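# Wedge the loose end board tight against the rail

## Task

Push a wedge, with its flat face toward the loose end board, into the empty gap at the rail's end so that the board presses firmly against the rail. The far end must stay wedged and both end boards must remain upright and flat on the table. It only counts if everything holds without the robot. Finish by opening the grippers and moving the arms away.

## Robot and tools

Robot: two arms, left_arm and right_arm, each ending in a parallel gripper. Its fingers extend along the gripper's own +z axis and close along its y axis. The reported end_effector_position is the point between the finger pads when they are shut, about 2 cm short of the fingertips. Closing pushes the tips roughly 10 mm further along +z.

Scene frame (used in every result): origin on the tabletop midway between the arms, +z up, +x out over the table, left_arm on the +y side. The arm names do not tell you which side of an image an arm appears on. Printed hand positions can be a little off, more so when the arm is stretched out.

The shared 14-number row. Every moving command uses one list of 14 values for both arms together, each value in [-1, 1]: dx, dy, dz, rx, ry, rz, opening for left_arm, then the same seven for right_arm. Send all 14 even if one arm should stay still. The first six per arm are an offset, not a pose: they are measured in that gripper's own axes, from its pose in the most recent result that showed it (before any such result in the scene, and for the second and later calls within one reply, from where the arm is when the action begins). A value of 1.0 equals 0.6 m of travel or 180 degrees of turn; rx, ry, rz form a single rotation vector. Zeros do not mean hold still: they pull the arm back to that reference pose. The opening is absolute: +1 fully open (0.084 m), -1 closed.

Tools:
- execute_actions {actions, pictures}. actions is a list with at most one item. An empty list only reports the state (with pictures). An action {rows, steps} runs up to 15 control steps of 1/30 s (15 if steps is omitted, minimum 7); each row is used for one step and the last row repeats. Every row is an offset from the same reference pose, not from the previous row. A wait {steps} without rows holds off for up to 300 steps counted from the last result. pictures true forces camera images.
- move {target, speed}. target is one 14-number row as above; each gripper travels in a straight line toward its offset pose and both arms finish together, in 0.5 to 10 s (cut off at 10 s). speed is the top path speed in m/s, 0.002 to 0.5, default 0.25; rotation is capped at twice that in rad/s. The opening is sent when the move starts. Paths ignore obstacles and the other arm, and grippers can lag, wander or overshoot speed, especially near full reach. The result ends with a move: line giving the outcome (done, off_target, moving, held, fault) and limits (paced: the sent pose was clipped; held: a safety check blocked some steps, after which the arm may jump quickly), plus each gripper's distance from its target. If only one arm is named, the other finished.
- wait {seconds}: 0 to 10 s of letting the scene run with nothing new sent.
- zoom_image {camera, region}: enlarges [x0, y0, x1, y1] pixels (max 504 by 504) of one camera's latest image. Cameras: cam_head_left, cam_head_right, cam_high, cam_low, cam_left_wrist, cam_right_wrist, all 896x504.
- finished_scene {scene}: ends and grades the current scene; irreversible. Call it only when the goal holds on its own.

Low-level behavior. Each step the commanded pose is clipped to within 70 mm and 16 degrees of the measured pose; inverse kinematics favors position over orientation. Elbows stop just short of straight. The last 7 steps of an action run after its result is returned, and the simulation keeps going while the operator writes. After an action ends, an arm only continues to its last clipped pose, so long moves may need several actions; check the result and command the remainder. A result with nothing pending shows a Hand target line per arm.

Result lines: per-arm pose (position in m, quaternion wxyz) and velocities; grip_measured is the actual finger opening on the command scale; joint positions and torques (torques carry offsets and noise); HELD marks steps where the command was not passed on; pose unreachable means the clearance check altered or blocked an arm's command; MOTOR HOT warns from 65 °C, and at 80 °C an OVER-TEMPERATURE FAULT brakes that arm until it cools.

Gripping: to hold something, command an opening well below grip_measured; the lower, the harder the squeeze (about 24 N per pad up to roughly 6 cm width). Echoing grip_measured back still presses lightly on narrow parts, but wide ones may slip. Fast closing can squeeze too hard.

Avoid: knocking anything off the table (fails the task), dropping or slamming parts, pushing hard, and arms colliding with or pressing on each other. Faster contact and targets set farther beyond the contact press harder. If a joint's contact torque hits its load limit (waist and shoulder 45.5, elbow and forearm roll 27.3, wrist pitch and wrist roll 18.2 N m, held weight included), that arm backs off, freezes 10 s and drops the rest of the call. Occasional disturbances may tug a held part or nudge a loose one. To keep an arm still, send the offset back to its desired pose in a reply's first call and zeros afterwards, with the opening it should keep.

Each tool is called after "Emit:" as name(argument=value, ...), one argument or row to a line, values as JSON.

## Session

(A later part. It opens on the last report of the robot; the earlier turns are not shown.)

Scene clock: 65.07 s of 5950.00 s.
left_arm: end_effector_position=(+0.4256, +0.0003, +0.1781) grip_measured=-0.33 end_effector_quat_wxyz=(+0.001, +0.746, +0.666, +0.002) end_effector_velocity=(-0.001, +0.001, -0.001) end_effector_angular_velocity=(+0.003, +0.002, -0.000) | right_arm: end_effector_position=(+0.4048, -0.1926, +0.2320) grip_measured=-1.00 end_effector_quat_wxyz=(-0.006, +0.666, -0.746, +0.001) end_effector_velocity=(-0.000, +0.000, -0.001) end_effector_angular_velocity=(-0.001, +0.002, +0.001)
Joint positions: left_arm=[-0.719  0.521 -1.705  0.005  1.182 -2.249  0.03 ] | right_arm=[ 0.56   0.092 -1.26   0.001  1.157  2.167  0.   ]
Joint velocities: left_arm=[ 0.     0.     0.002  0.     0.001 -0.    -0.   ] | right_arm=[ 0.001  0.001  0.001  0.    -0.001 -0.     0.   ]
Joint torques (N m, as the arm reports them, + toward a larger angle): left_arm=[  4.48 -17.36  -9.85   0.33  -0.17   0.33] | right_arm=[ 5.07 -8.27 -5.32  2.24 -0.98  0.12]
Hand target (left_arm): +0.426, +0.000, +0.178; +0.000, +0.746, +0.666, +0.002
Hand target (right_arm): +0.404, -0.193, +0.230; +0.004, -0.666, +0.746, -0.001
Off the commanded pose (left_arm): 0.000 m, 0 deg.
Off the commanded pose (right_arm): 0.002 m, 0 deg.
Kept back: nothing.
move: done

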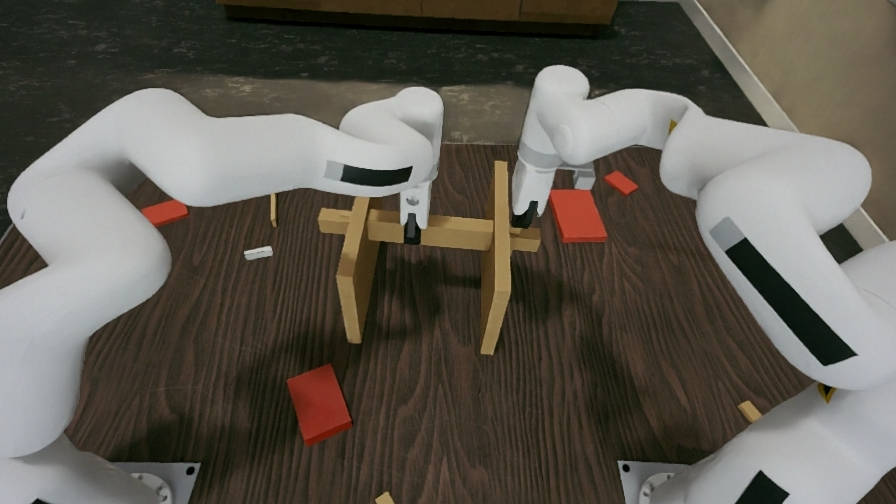

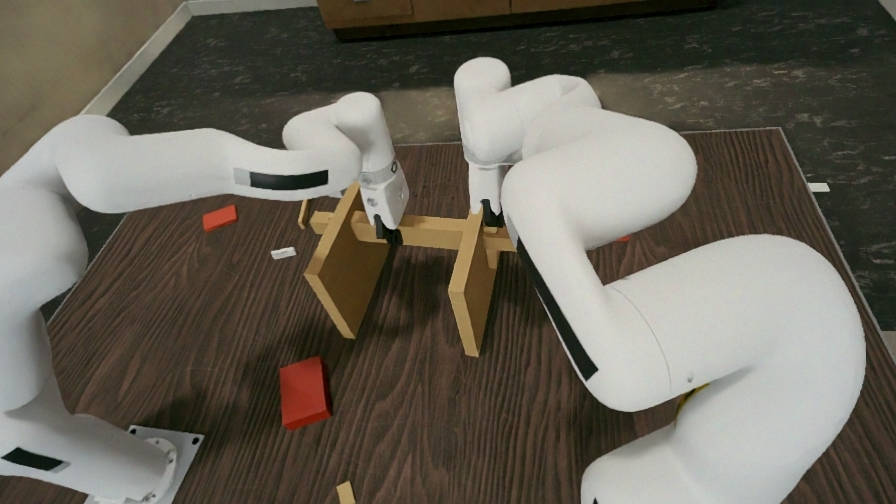

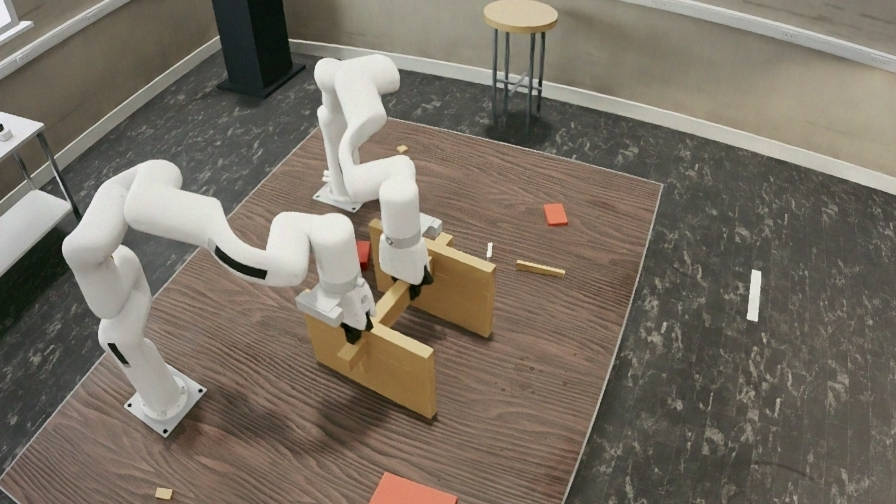

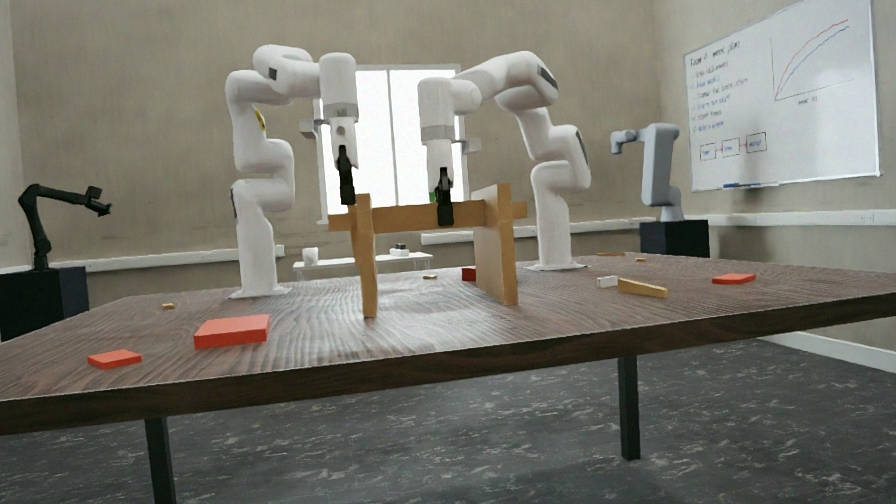

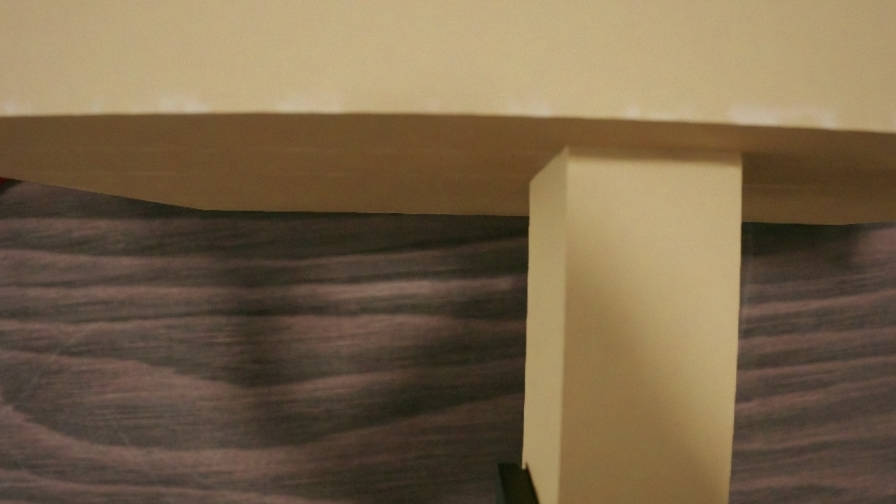

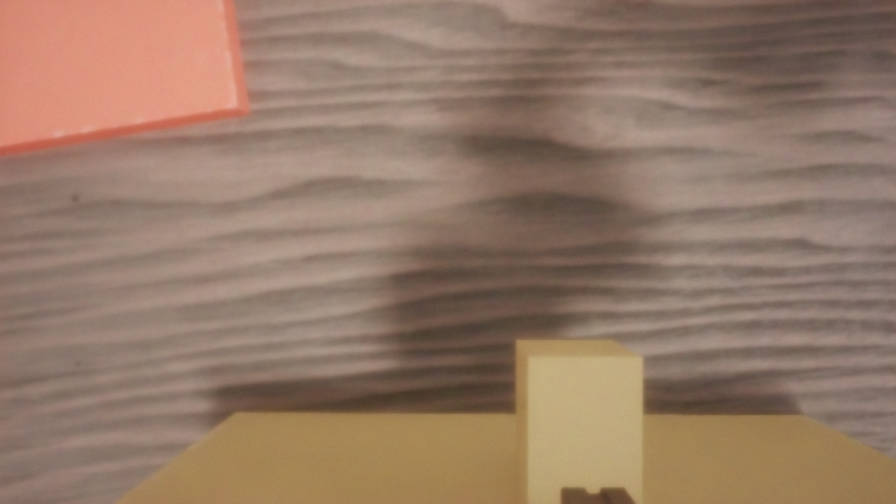

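Emit:
move(
  target=[0,0,0,0,0,0,-0.6,0,0.001,0.006,0,0,0,-1],
  speed=0.005,
)

Scene clock: 66.17 s of 5950.00 s.
left_arm: end_effector_position=(+0.4256, +0.0004, +0.1781) grip_measured=-0.33 end_effector_quat_wxyz=(+0.000, +0.746, +0.666, +0.002) end_effector_velocity=(-0.000, +0.000, +0.000) end_effector_angular_velocity=(+0.001, +0.001, +0.000) | right_arm: end_effector_position=(+0.4047, -0.1924, +0.2305) grip_measured=-1.00 end_effector_quat_wxyz=(-0.008, +0.666, -0.746, +0.002) end_effector_velocity=(-0.000, -0.000, +0.000) end_effector_angular_velocity=(+0.000, -0.000, +0.000)
Joint positions: left_arm=[-0.719  0.521 -1.705  0.005  1.182 -2.249  0.03 ] | right_arm=[ 0.56   0.089 -1.252  0.     1.147  2.167  0.   ]
Joint velocities: left_arm=[-0.     0.    -0.001 -0.     0.001 -0.     0.   ] | right_arm=[ 0.    -0.001  0.001 -0.    -0.001  0.     0.   ]
Joint torques (N m, as the arm reports them, + toward a larger angle): left_arm=[  3.52 -17.91  -9.94   0.32  -0.5    0.59] | right_arm=[ 6.69 -3.83 -2.37  3.01 -1.09  0.02]
Hand target (left_arm): +0.426, +0.000, +0.178; +0.001, +0.746, +0.666, +0.002
Hand target (right_arm): +0.404, -0.193, +0.228; +0.006, -0.666, +0.746, -0.001
Off the commanded pose (left_arm): 0.000 m, 0 deg.
Off the commanded pose (right_arm): 0.002 m, 0 deg.
Kept back: nothing.
move: done

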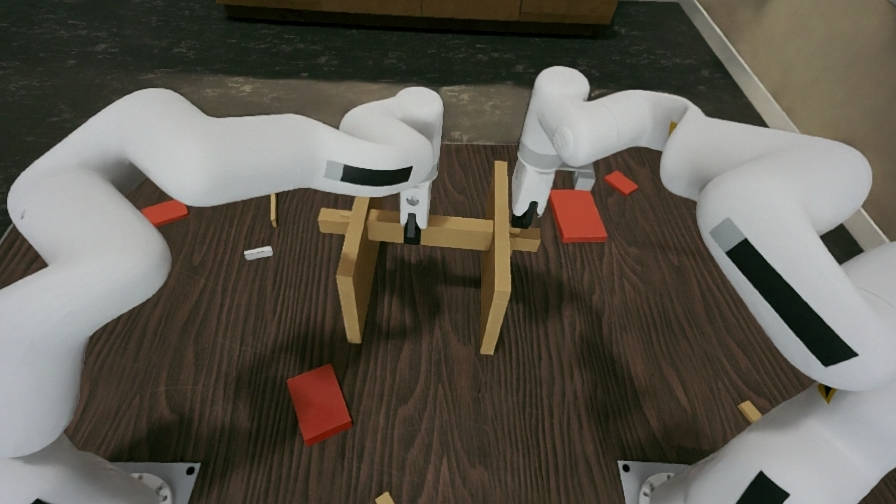

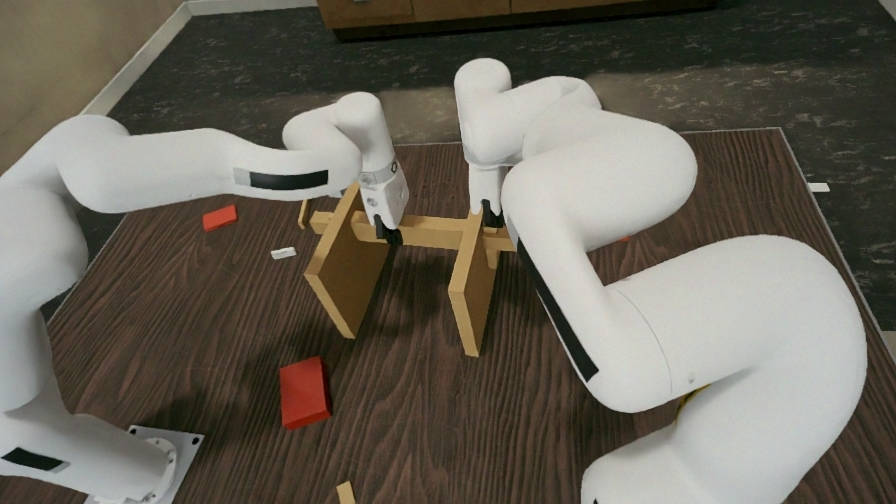

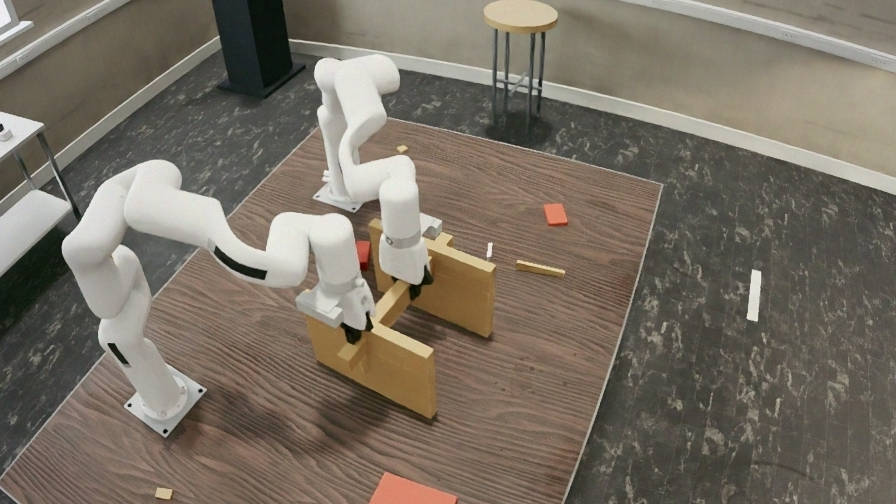

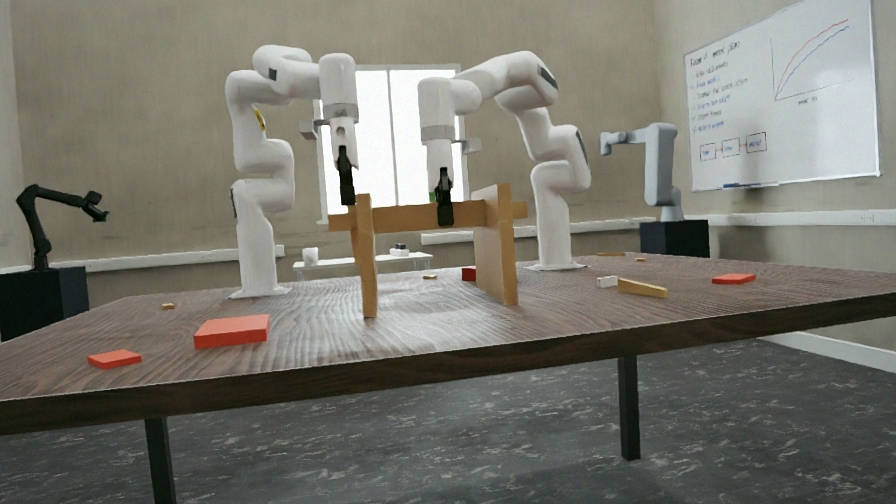

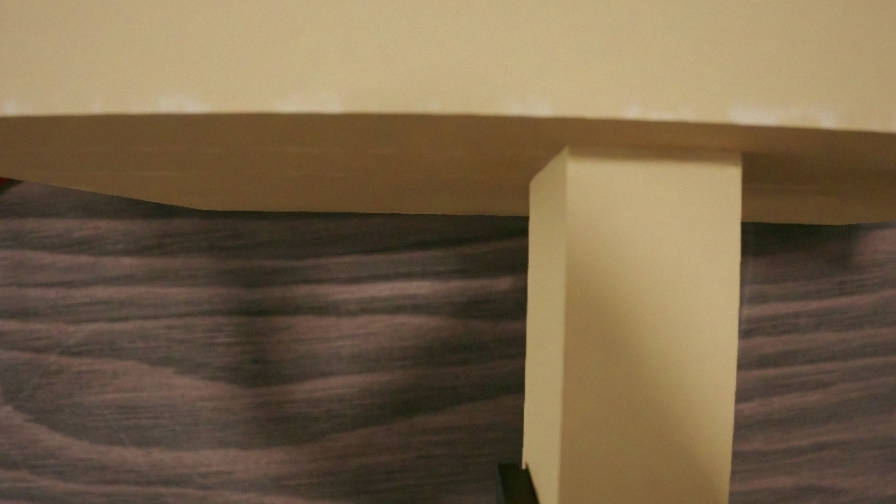

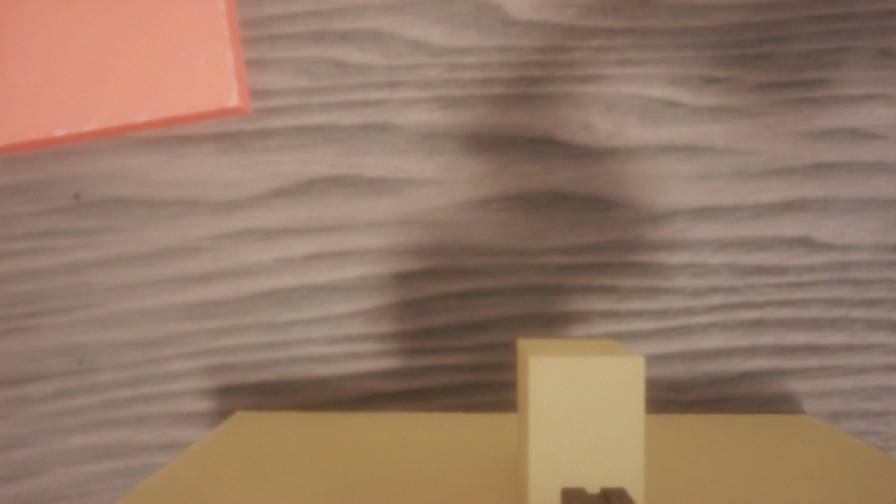

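Emit:
move(
  target=[0,0,0,0,0,0,-0.6, 0,0,-0.15,0,0,0,-1],
  speed=0.15,
)

Emit:
zoom_image(
  camera="cam_head_left",
  region=[400,150,800,400],
)

Scene clock: 68.17 s of 5950.00 s.
left_arm: end_effector_position=(+0.4256, +0.0003, +0.1781) grip_measured=-0.33 end_effector_quat_wxyz=(+0.001, +0.746, +0.666, +0.002) end_effector_velocity=(+0.000, +0.000, +0.001) end_effector_angular_velocity=(-0.000, -0.001, +0.001) | right_arm: end_effector_position=(+0.4032, -0.1932, +0.3194) grip_measured=-1.00 end_effector_quat_wxyz=(-0.007, +0.666, -0.746, +0.001) end_effector_velocity=(-0.000, +0.000, +0.000) end_effector_angular_velocity=(-0.002, +0.004, +0.001)
Joint positions: left_arm=[-0.719  0.521 -1.705  0.005  1.182 -2.249  0.03 ] | right_arm=[ 0.561  0.066 -1.479  0.     1.399  2.167  0.   ]
Joint velocities: left_arm=[ 0.001 -0.001 -0.001  0.     0.001 -0.     0.   ] | right_arm=[ 0.001  0.003 -0.005 -0.     0.007 -0.     0.   ]
Joint torques (N m, as the arm reports them, + toward a larger angle): left_arm=[  3.89 -17.85  -9.56   0.06   0.19   0.53] | right_arm=[  1.88 -18.76 -11.65   0.82  -0.77   0.02]
Hand target (left_arm): +0.426, +0.000, +0.178; +0.000, +0.746, +0.666, +0.002
Hand target (right_arm): +0.403, -0.193, +0.321; +0.008, -0.666, +0.746, -0.002
Off the commanded pose (left_arm): 0.000 m, 0 deg.
Off the commanded pose (right_arm): 0.001 m, 0 deg.
Kept back: nothing.
move: done

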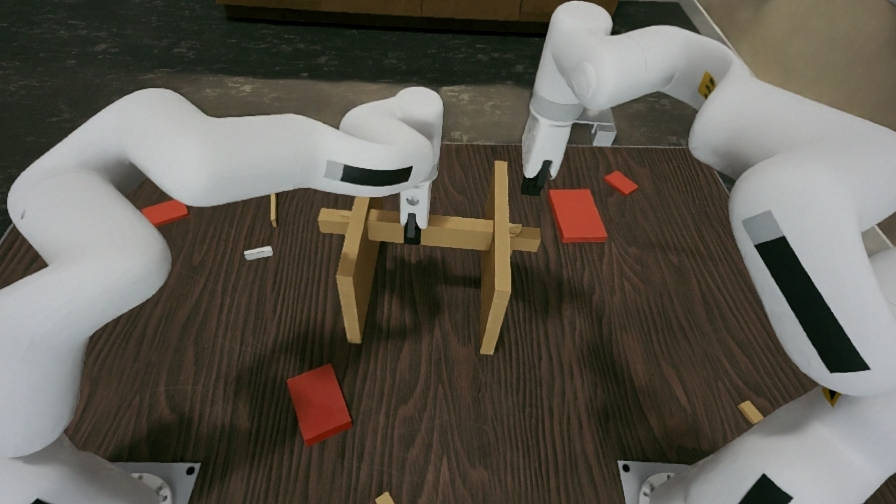

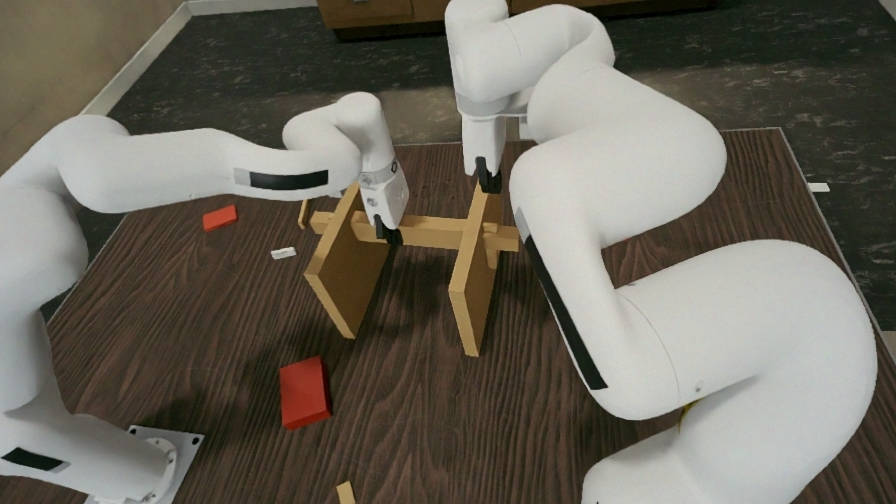

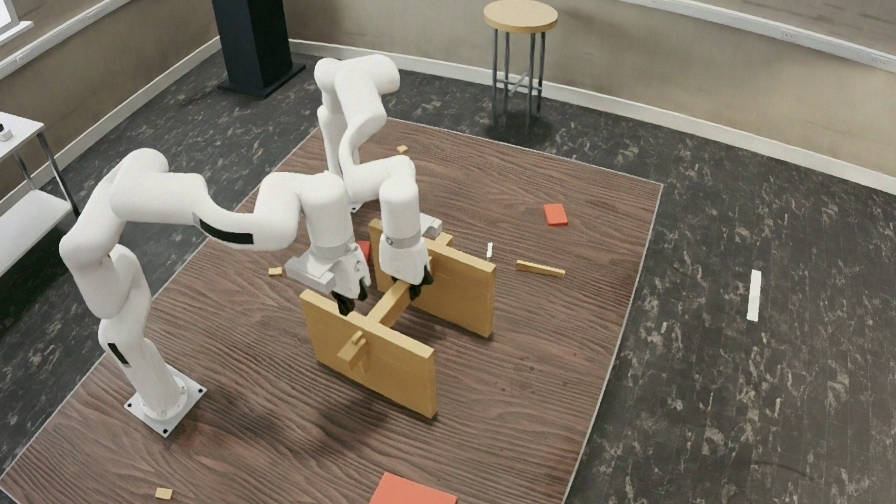

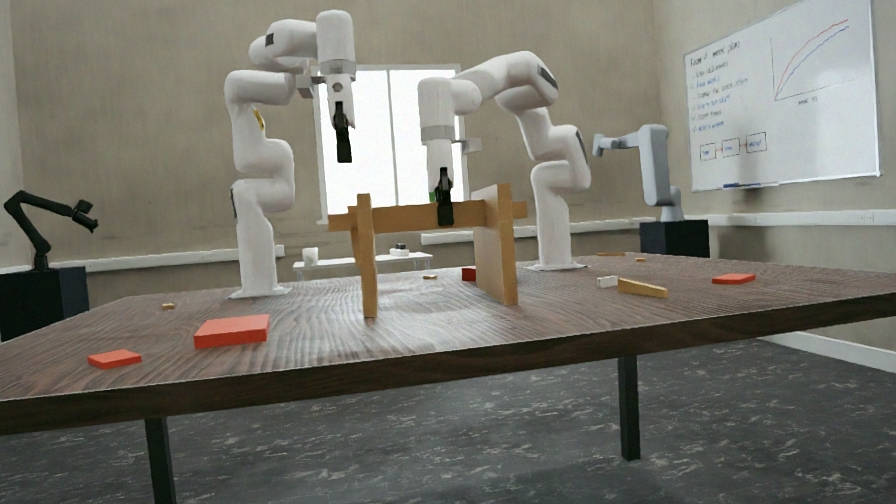

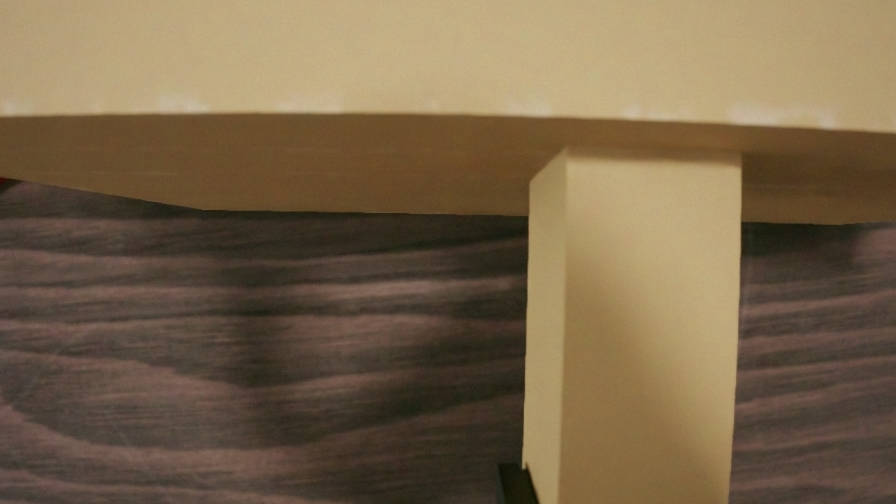

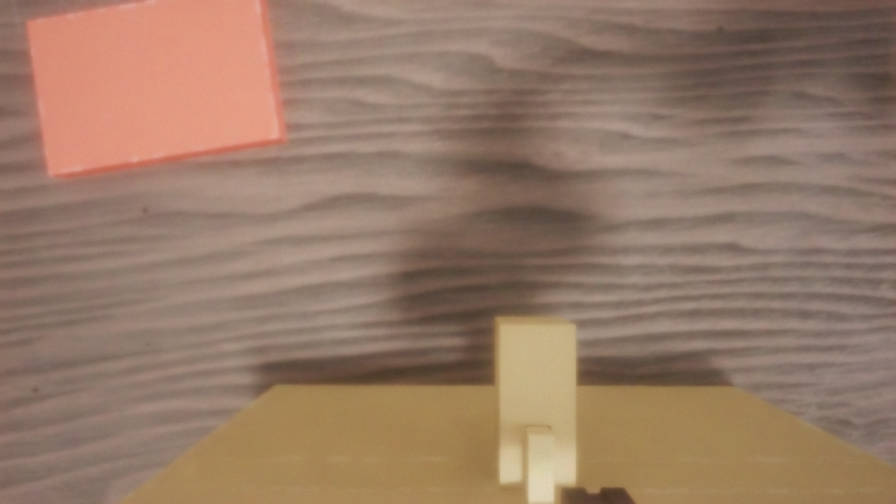

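Region (400, 150, 800, 400) of cam_head_left's 896x504 image, scaled by 1.260, with more detail than that image has; it fills the top 315 rows of this view, and the rest is white.

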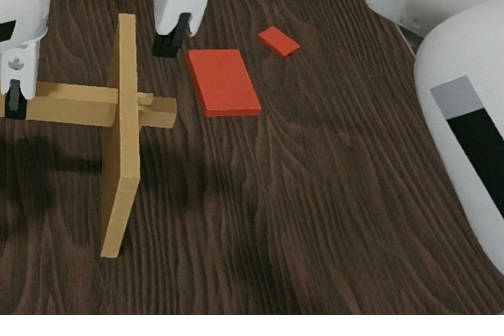

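Emit:
zoom_image(
  camera="cam_head_left",
  region=[450,190,550,270],
)

Emit:
zoom_image(
  camera="cam_low",
  region=[310,170,430,330],
)

Emit:
zoom_image(
  camera="cam_left_wrist",
  region=[480,100,800,260],
)

Region (450, 190, 550, 270) of cam_head_left's 896x504 image, scaled by 5.040, with more detail than that image has; it fills the top 403 rows of this view, and the rest is white.

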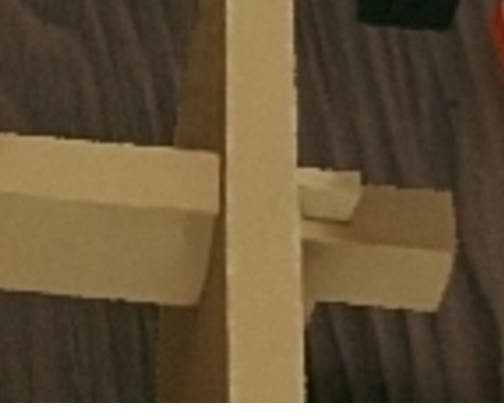

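Region (310, 170, 430, 330) of cam_low's 896x504 image, scaled by 3.150, with more detail than that image has; it fills the left 378 columns of this view, and the rest is white.

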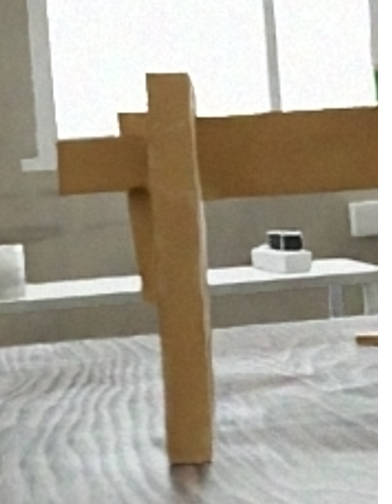

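Region (480, 100, 800, 260) of cam_left_wrist's 896x504 image, scaled by 1.575, with more detail than that image has.

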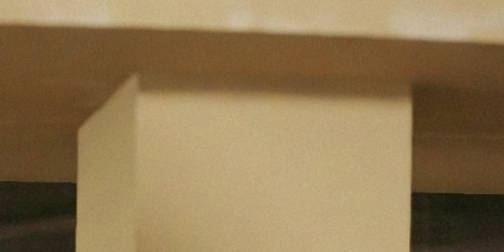

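Emit:
execute_actions(
  actions=[
    {"rows":[[0,0,0,0,0,0,1,0,0,0,0,0,0,-1]],"steps":12},
  ],
)

Emit:
move(
  target=[0,0,-0.2,0,0,0,1, 0,0,-0.03,0,0,0,-1],
)

Emit:
move(
  target=[0.4,0.2,-0.05,0,0,0,1, -0.21,0,0,0,0,0,-1],
)

Scene clock: 68.83 s of 5950.00 s.
left_arm: end_effector_position=(+0.4257, +0.0025, +0.1751) grip_measured=+0.41 end_effector_quat_wxyz=(-0.003, +0.745, +0.667, +0.003) end_effector_velocity=(-0.001, -0.006, +0.004) end_effector_angular_velocity=(-0.012, -0.007, -0.008) | right_arm: end_effector_position=(+0.4032, -0.1932, +0.3194) grip_measured=-1.00 end_effector_quat_wxyz=(-0.007, +0.666, -0.746, +0.001) end_effector_velocity=(-0.001, -0.001, -0.005) end_effector_angular_velocity=(-0.005, +0.010, -0.001)
Joint positions: left_arm=[-0.717  0.524 -1.702  0.006  1.183 -2.249  0.061] | right_arm=[ 0.561  0.066 -1.479  0.     1.399  2.167  0.   ]
Joint velocities: left_arm=[-0.007 -0.001 -0.007 -0.004 -0.005  0.002  0.195] | right_arm=[-0.001  0.003  0.007  0.     0.001 -0.     0.   ]
Joint torques (N m, as the arm reports them, + toward a larger angle): left_arm=[ -0.34 -21.7  -12.41  -0.68  -0.81   0.85] | right_arm=[  1.9  -18.7  -11.91   0.52  -0.8    0.05]
Steps of this call (steps 1 to 15: nothing new was sent; steps 16 to 20: the first 5 steps of this action). Readings (end_effector_position):
16: left_arm (+0.4256, +0.0005, +0.1780) | right_arm (+0.4034, -0.1931, +0.3204)
17: left_arm (+0.4258, +0.0015, +0.1770) | right_arm (+0.4034, -0.1931, +0.3203)
19: left_arm (+0.4258, +0.0026, +0.1752) | right_arm (+0.4032, -0.1931, +0.3196)
20: the state above

Scene clock: 70.13 s of 5950.00 s.
left_arm: end_effector_position=(+0.4254, +0.0001, +0.2967) grip_measured=+1.00 end_effector_quat_wxyz=(-0.001, +0.745, +0.667, +0.002) end_effector_velocity=(+0.002, -0.002, +0.013) end_effector_angular_velocity=(-0.018, -0.018, -0.001) | right_arm: end_effector_position=(+0.4029, -0.1933, +0.3373) grip_measured=-1.00 end_effector_quat_wxyz=(-0.007, +0.666, -0.746, +0.001) end_effector_velocity=(+0.000, -0.000, +0.001) end_effector_angular_velocity=(+0.000, -0.000, -0.000)
Joint positions: left_arm=[-0.719  0.528 -2.055  0.005  1.529 -2.248  0.084] | right_arm=[ 0.561  0.071 -1.536  0.     1.451  2.167  0.   ]
Joint velocities: left_arm=[-0.    -0.009 -0.019 -0.     0.003  0.001  0.   ] | right_arm=[-0.    -0.    -0.002 -0.     0.001  0.     0.   ]
Joint torques (N m, as the arm reports them, + toward a larger angle): left_arm=[  0.09 -20.43 -11.59  -0.65  -0.71   0.82] | right_arm=[  2.17 -18.62 -11.14   0.69  -0.7    0.03]
Hand target (left_arm): +0.426, -0.000, +0.298; +0.000, +0.745, +0.667, +0.002
Hand target (right_arm): +0.403, -0.193, +0.337; +0.007, -0.666, +0.746, -0.001
Off your previous action's commanded pose (left_arm): 0.000 m, 0 deg at its last step (step 7 of this call).
Off your previous action's commanded pose (right_arm): 0.000 m, 0 deg at its last step (step 7 of this call).
Off the commanded pose (left_arm): 0.001 m, 0 deg.
Off the commanded pose (right_arm): 0.000 m, 0 deg.
Kept back: nothing.
move: done

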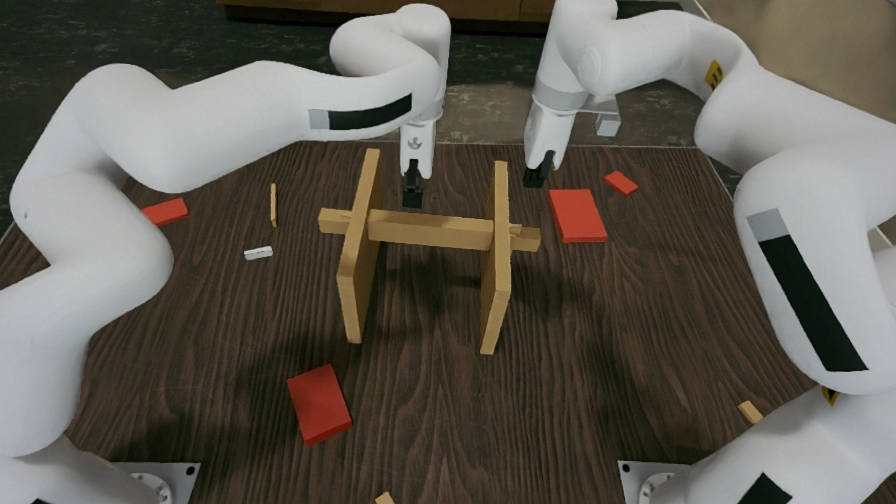

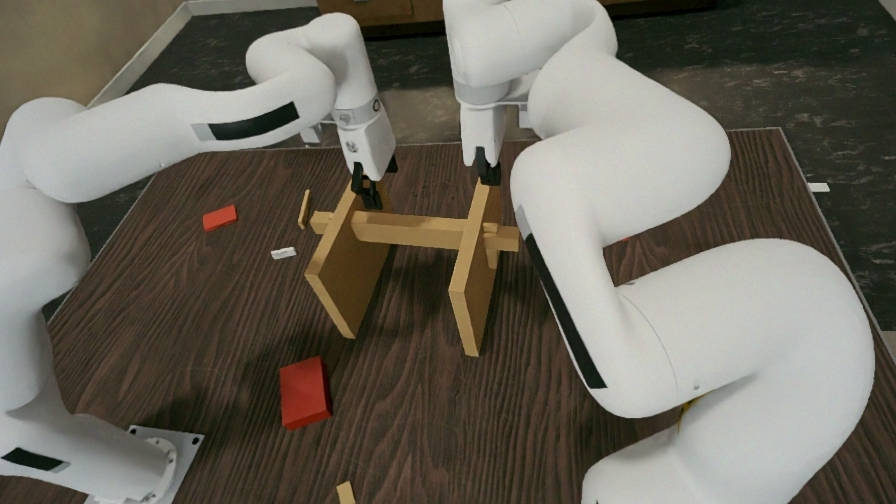

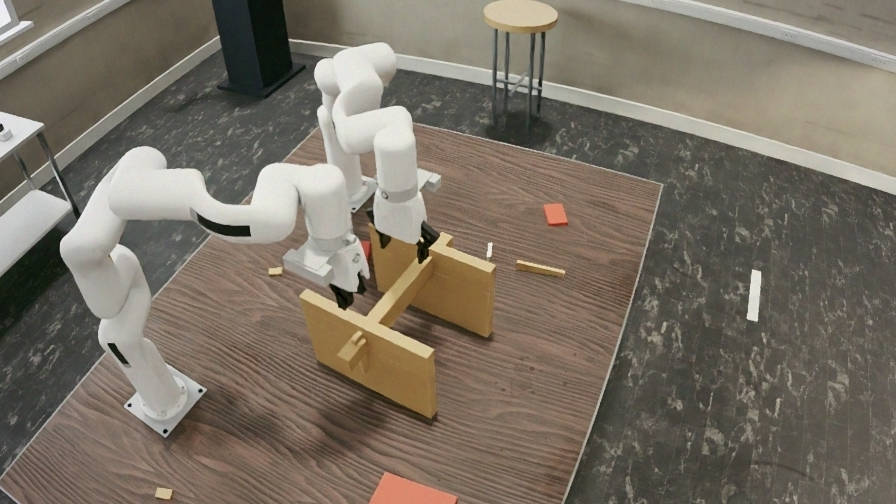

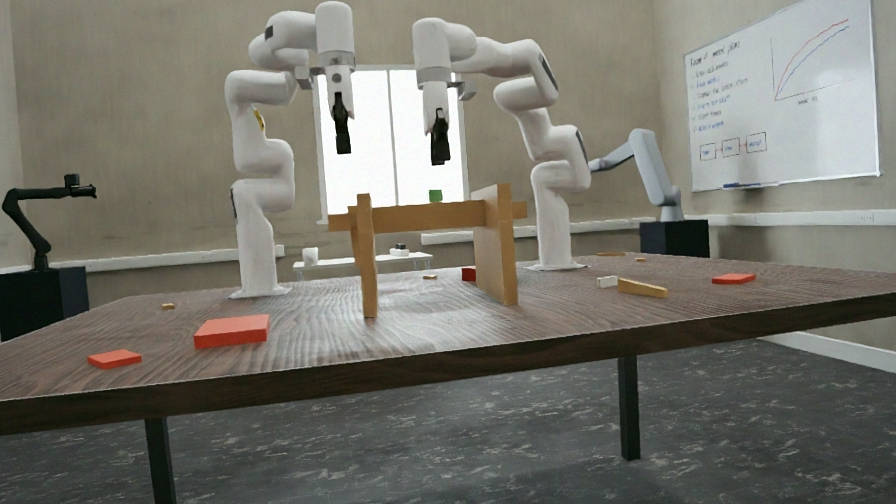

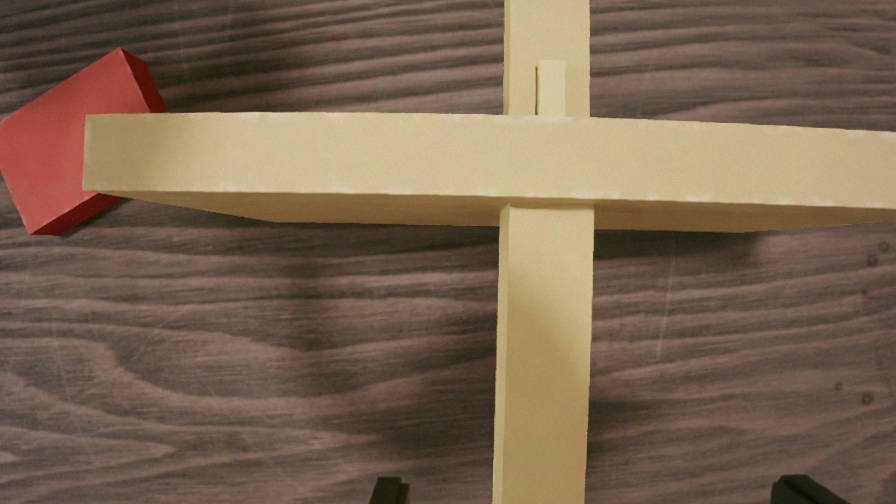

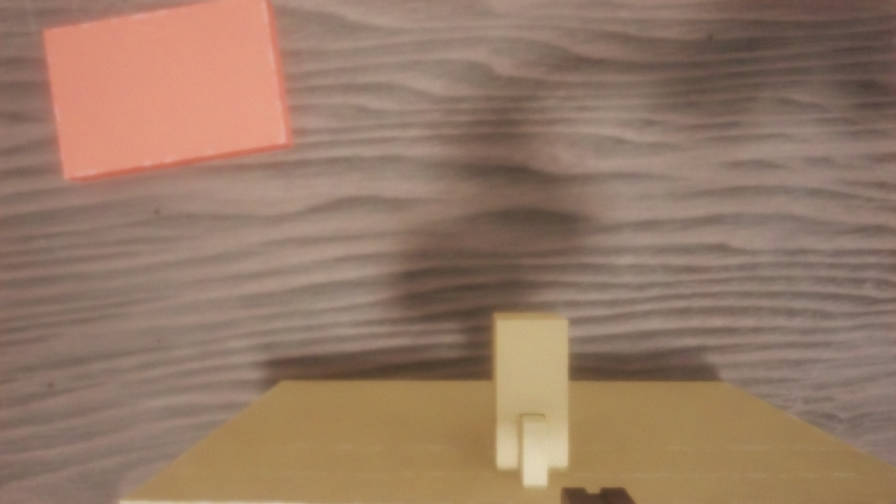

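Scene clock: 71.63 s of 5950.00 s.
left_arm: end_effector_position=(+0.5704, +0.2250, +0.3280) grip_measured=+1.00 end_effector_quat_wxyz=(-0.001, +0.746, +0.666, +0.003) end_effector_velocity=(+0.002, +0.002, +0.004) end_effector_angular_velocity=(-0.001, -0.003, +0.001) | right_arm: end_effector_position=(+0.4179, -0.0685, +0.3388) grip_measured=-1.00 end_effector_quat_wxyz=(-0.007, +0.665, -0.746, +0.001) end_effector_velocity=(-0.000, +0.001, +0.001) end_effector_angular_velocity=(+0.000, -0.000, +0.001)
Joint positions: left_arm=[-0.279  0.58  -2.229  0.006  1.648 -1.806  0.084] | right_arm=[ 0.74   0.405 -1.988 -0.002  1.569  2.348  0.   ]
Joint velocities: left_arm=[ 0.004  0.007 -0.023  0.     0.013  0.003  0.   ] | right_arm=[ 0.002  0.003 -0.007  0.     0.003  0.001  0.   ]
Joint torques (N m, as the arm reports them, + toward a larger angle): left_arm=[  0.33 -20.94 -11.64  -0.83  -0.38   0.96] | right_arm=[  2.01 -22.7  -11.2    0.59  -0.74  -0.04]
Hand target (left_arm): +0.571, +0.226, +0.328; -0.001, +0.745, +0.667, +0.003
Hand target (right_arm): +0.418, -0.068, +0.338; +0.007, -0.666, +0.746, -0.001
Off the commanded pose (left_arm): 0.001 m, 0 deg.
Off the commanded pose (right_arm): 0.001 m, 0 deg.
Kept back: nothing.
move: done

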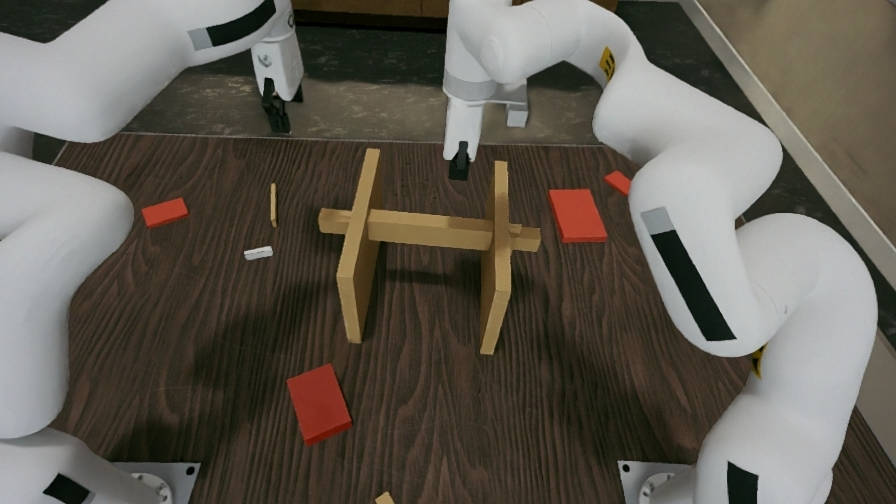

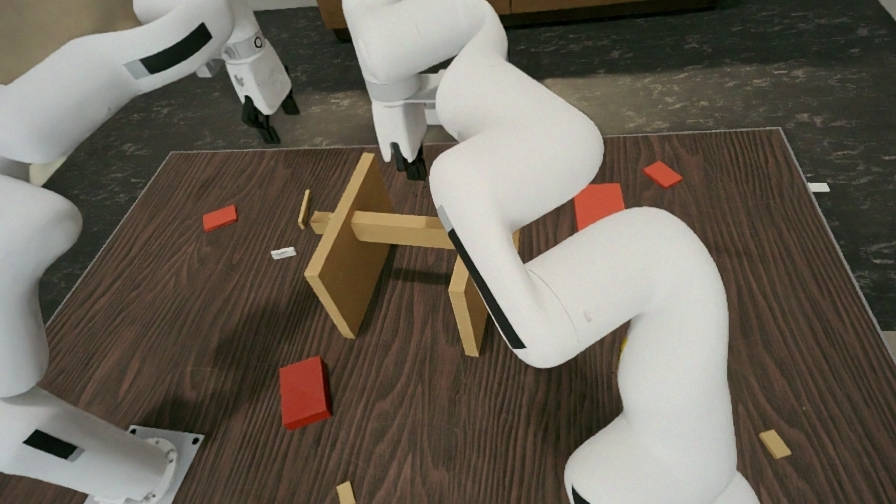

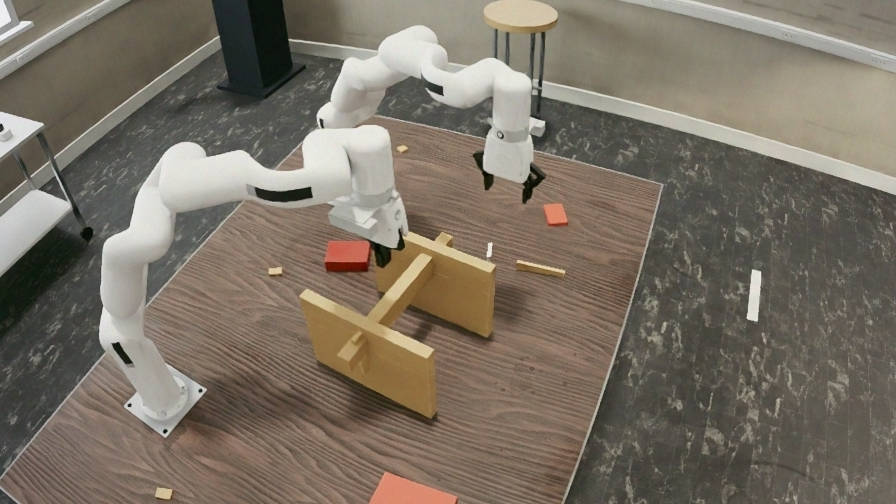

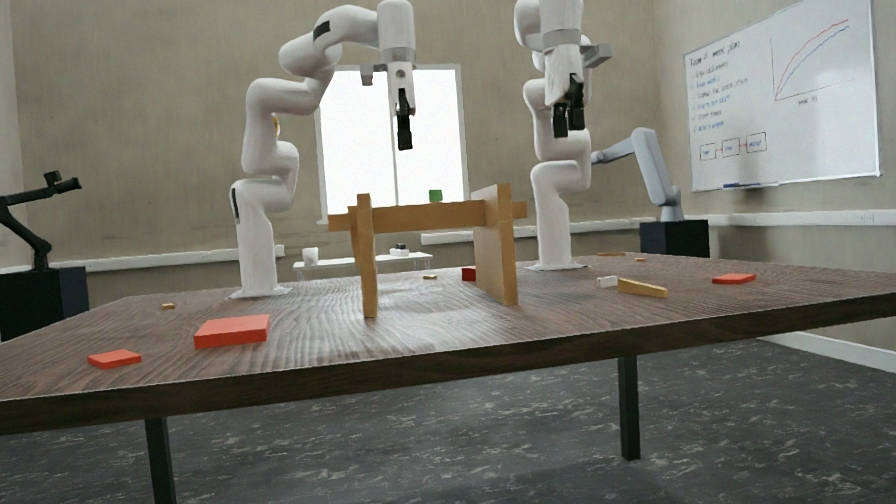

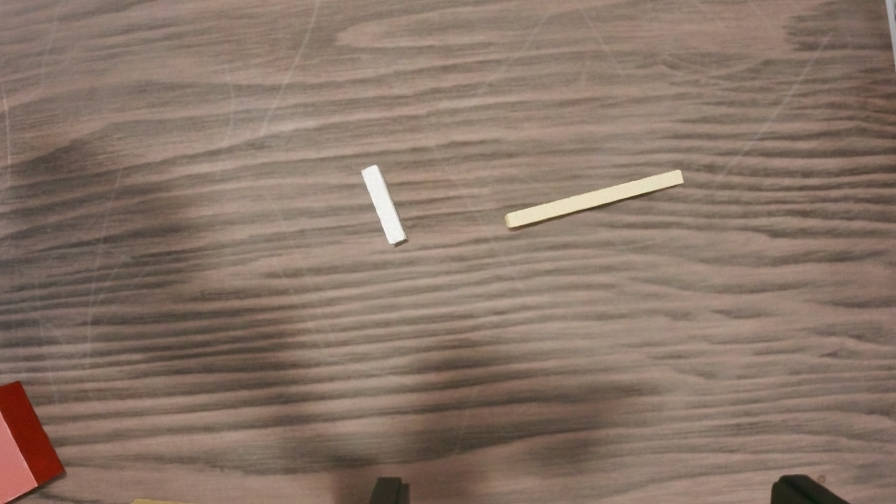

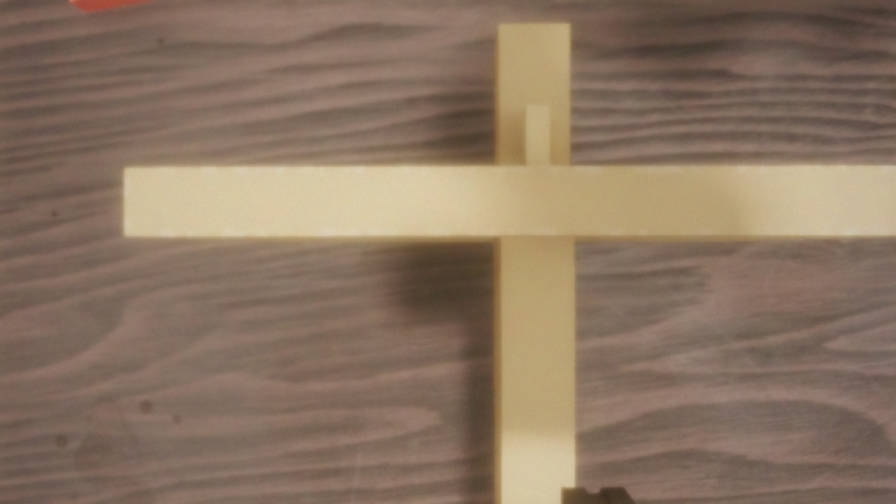

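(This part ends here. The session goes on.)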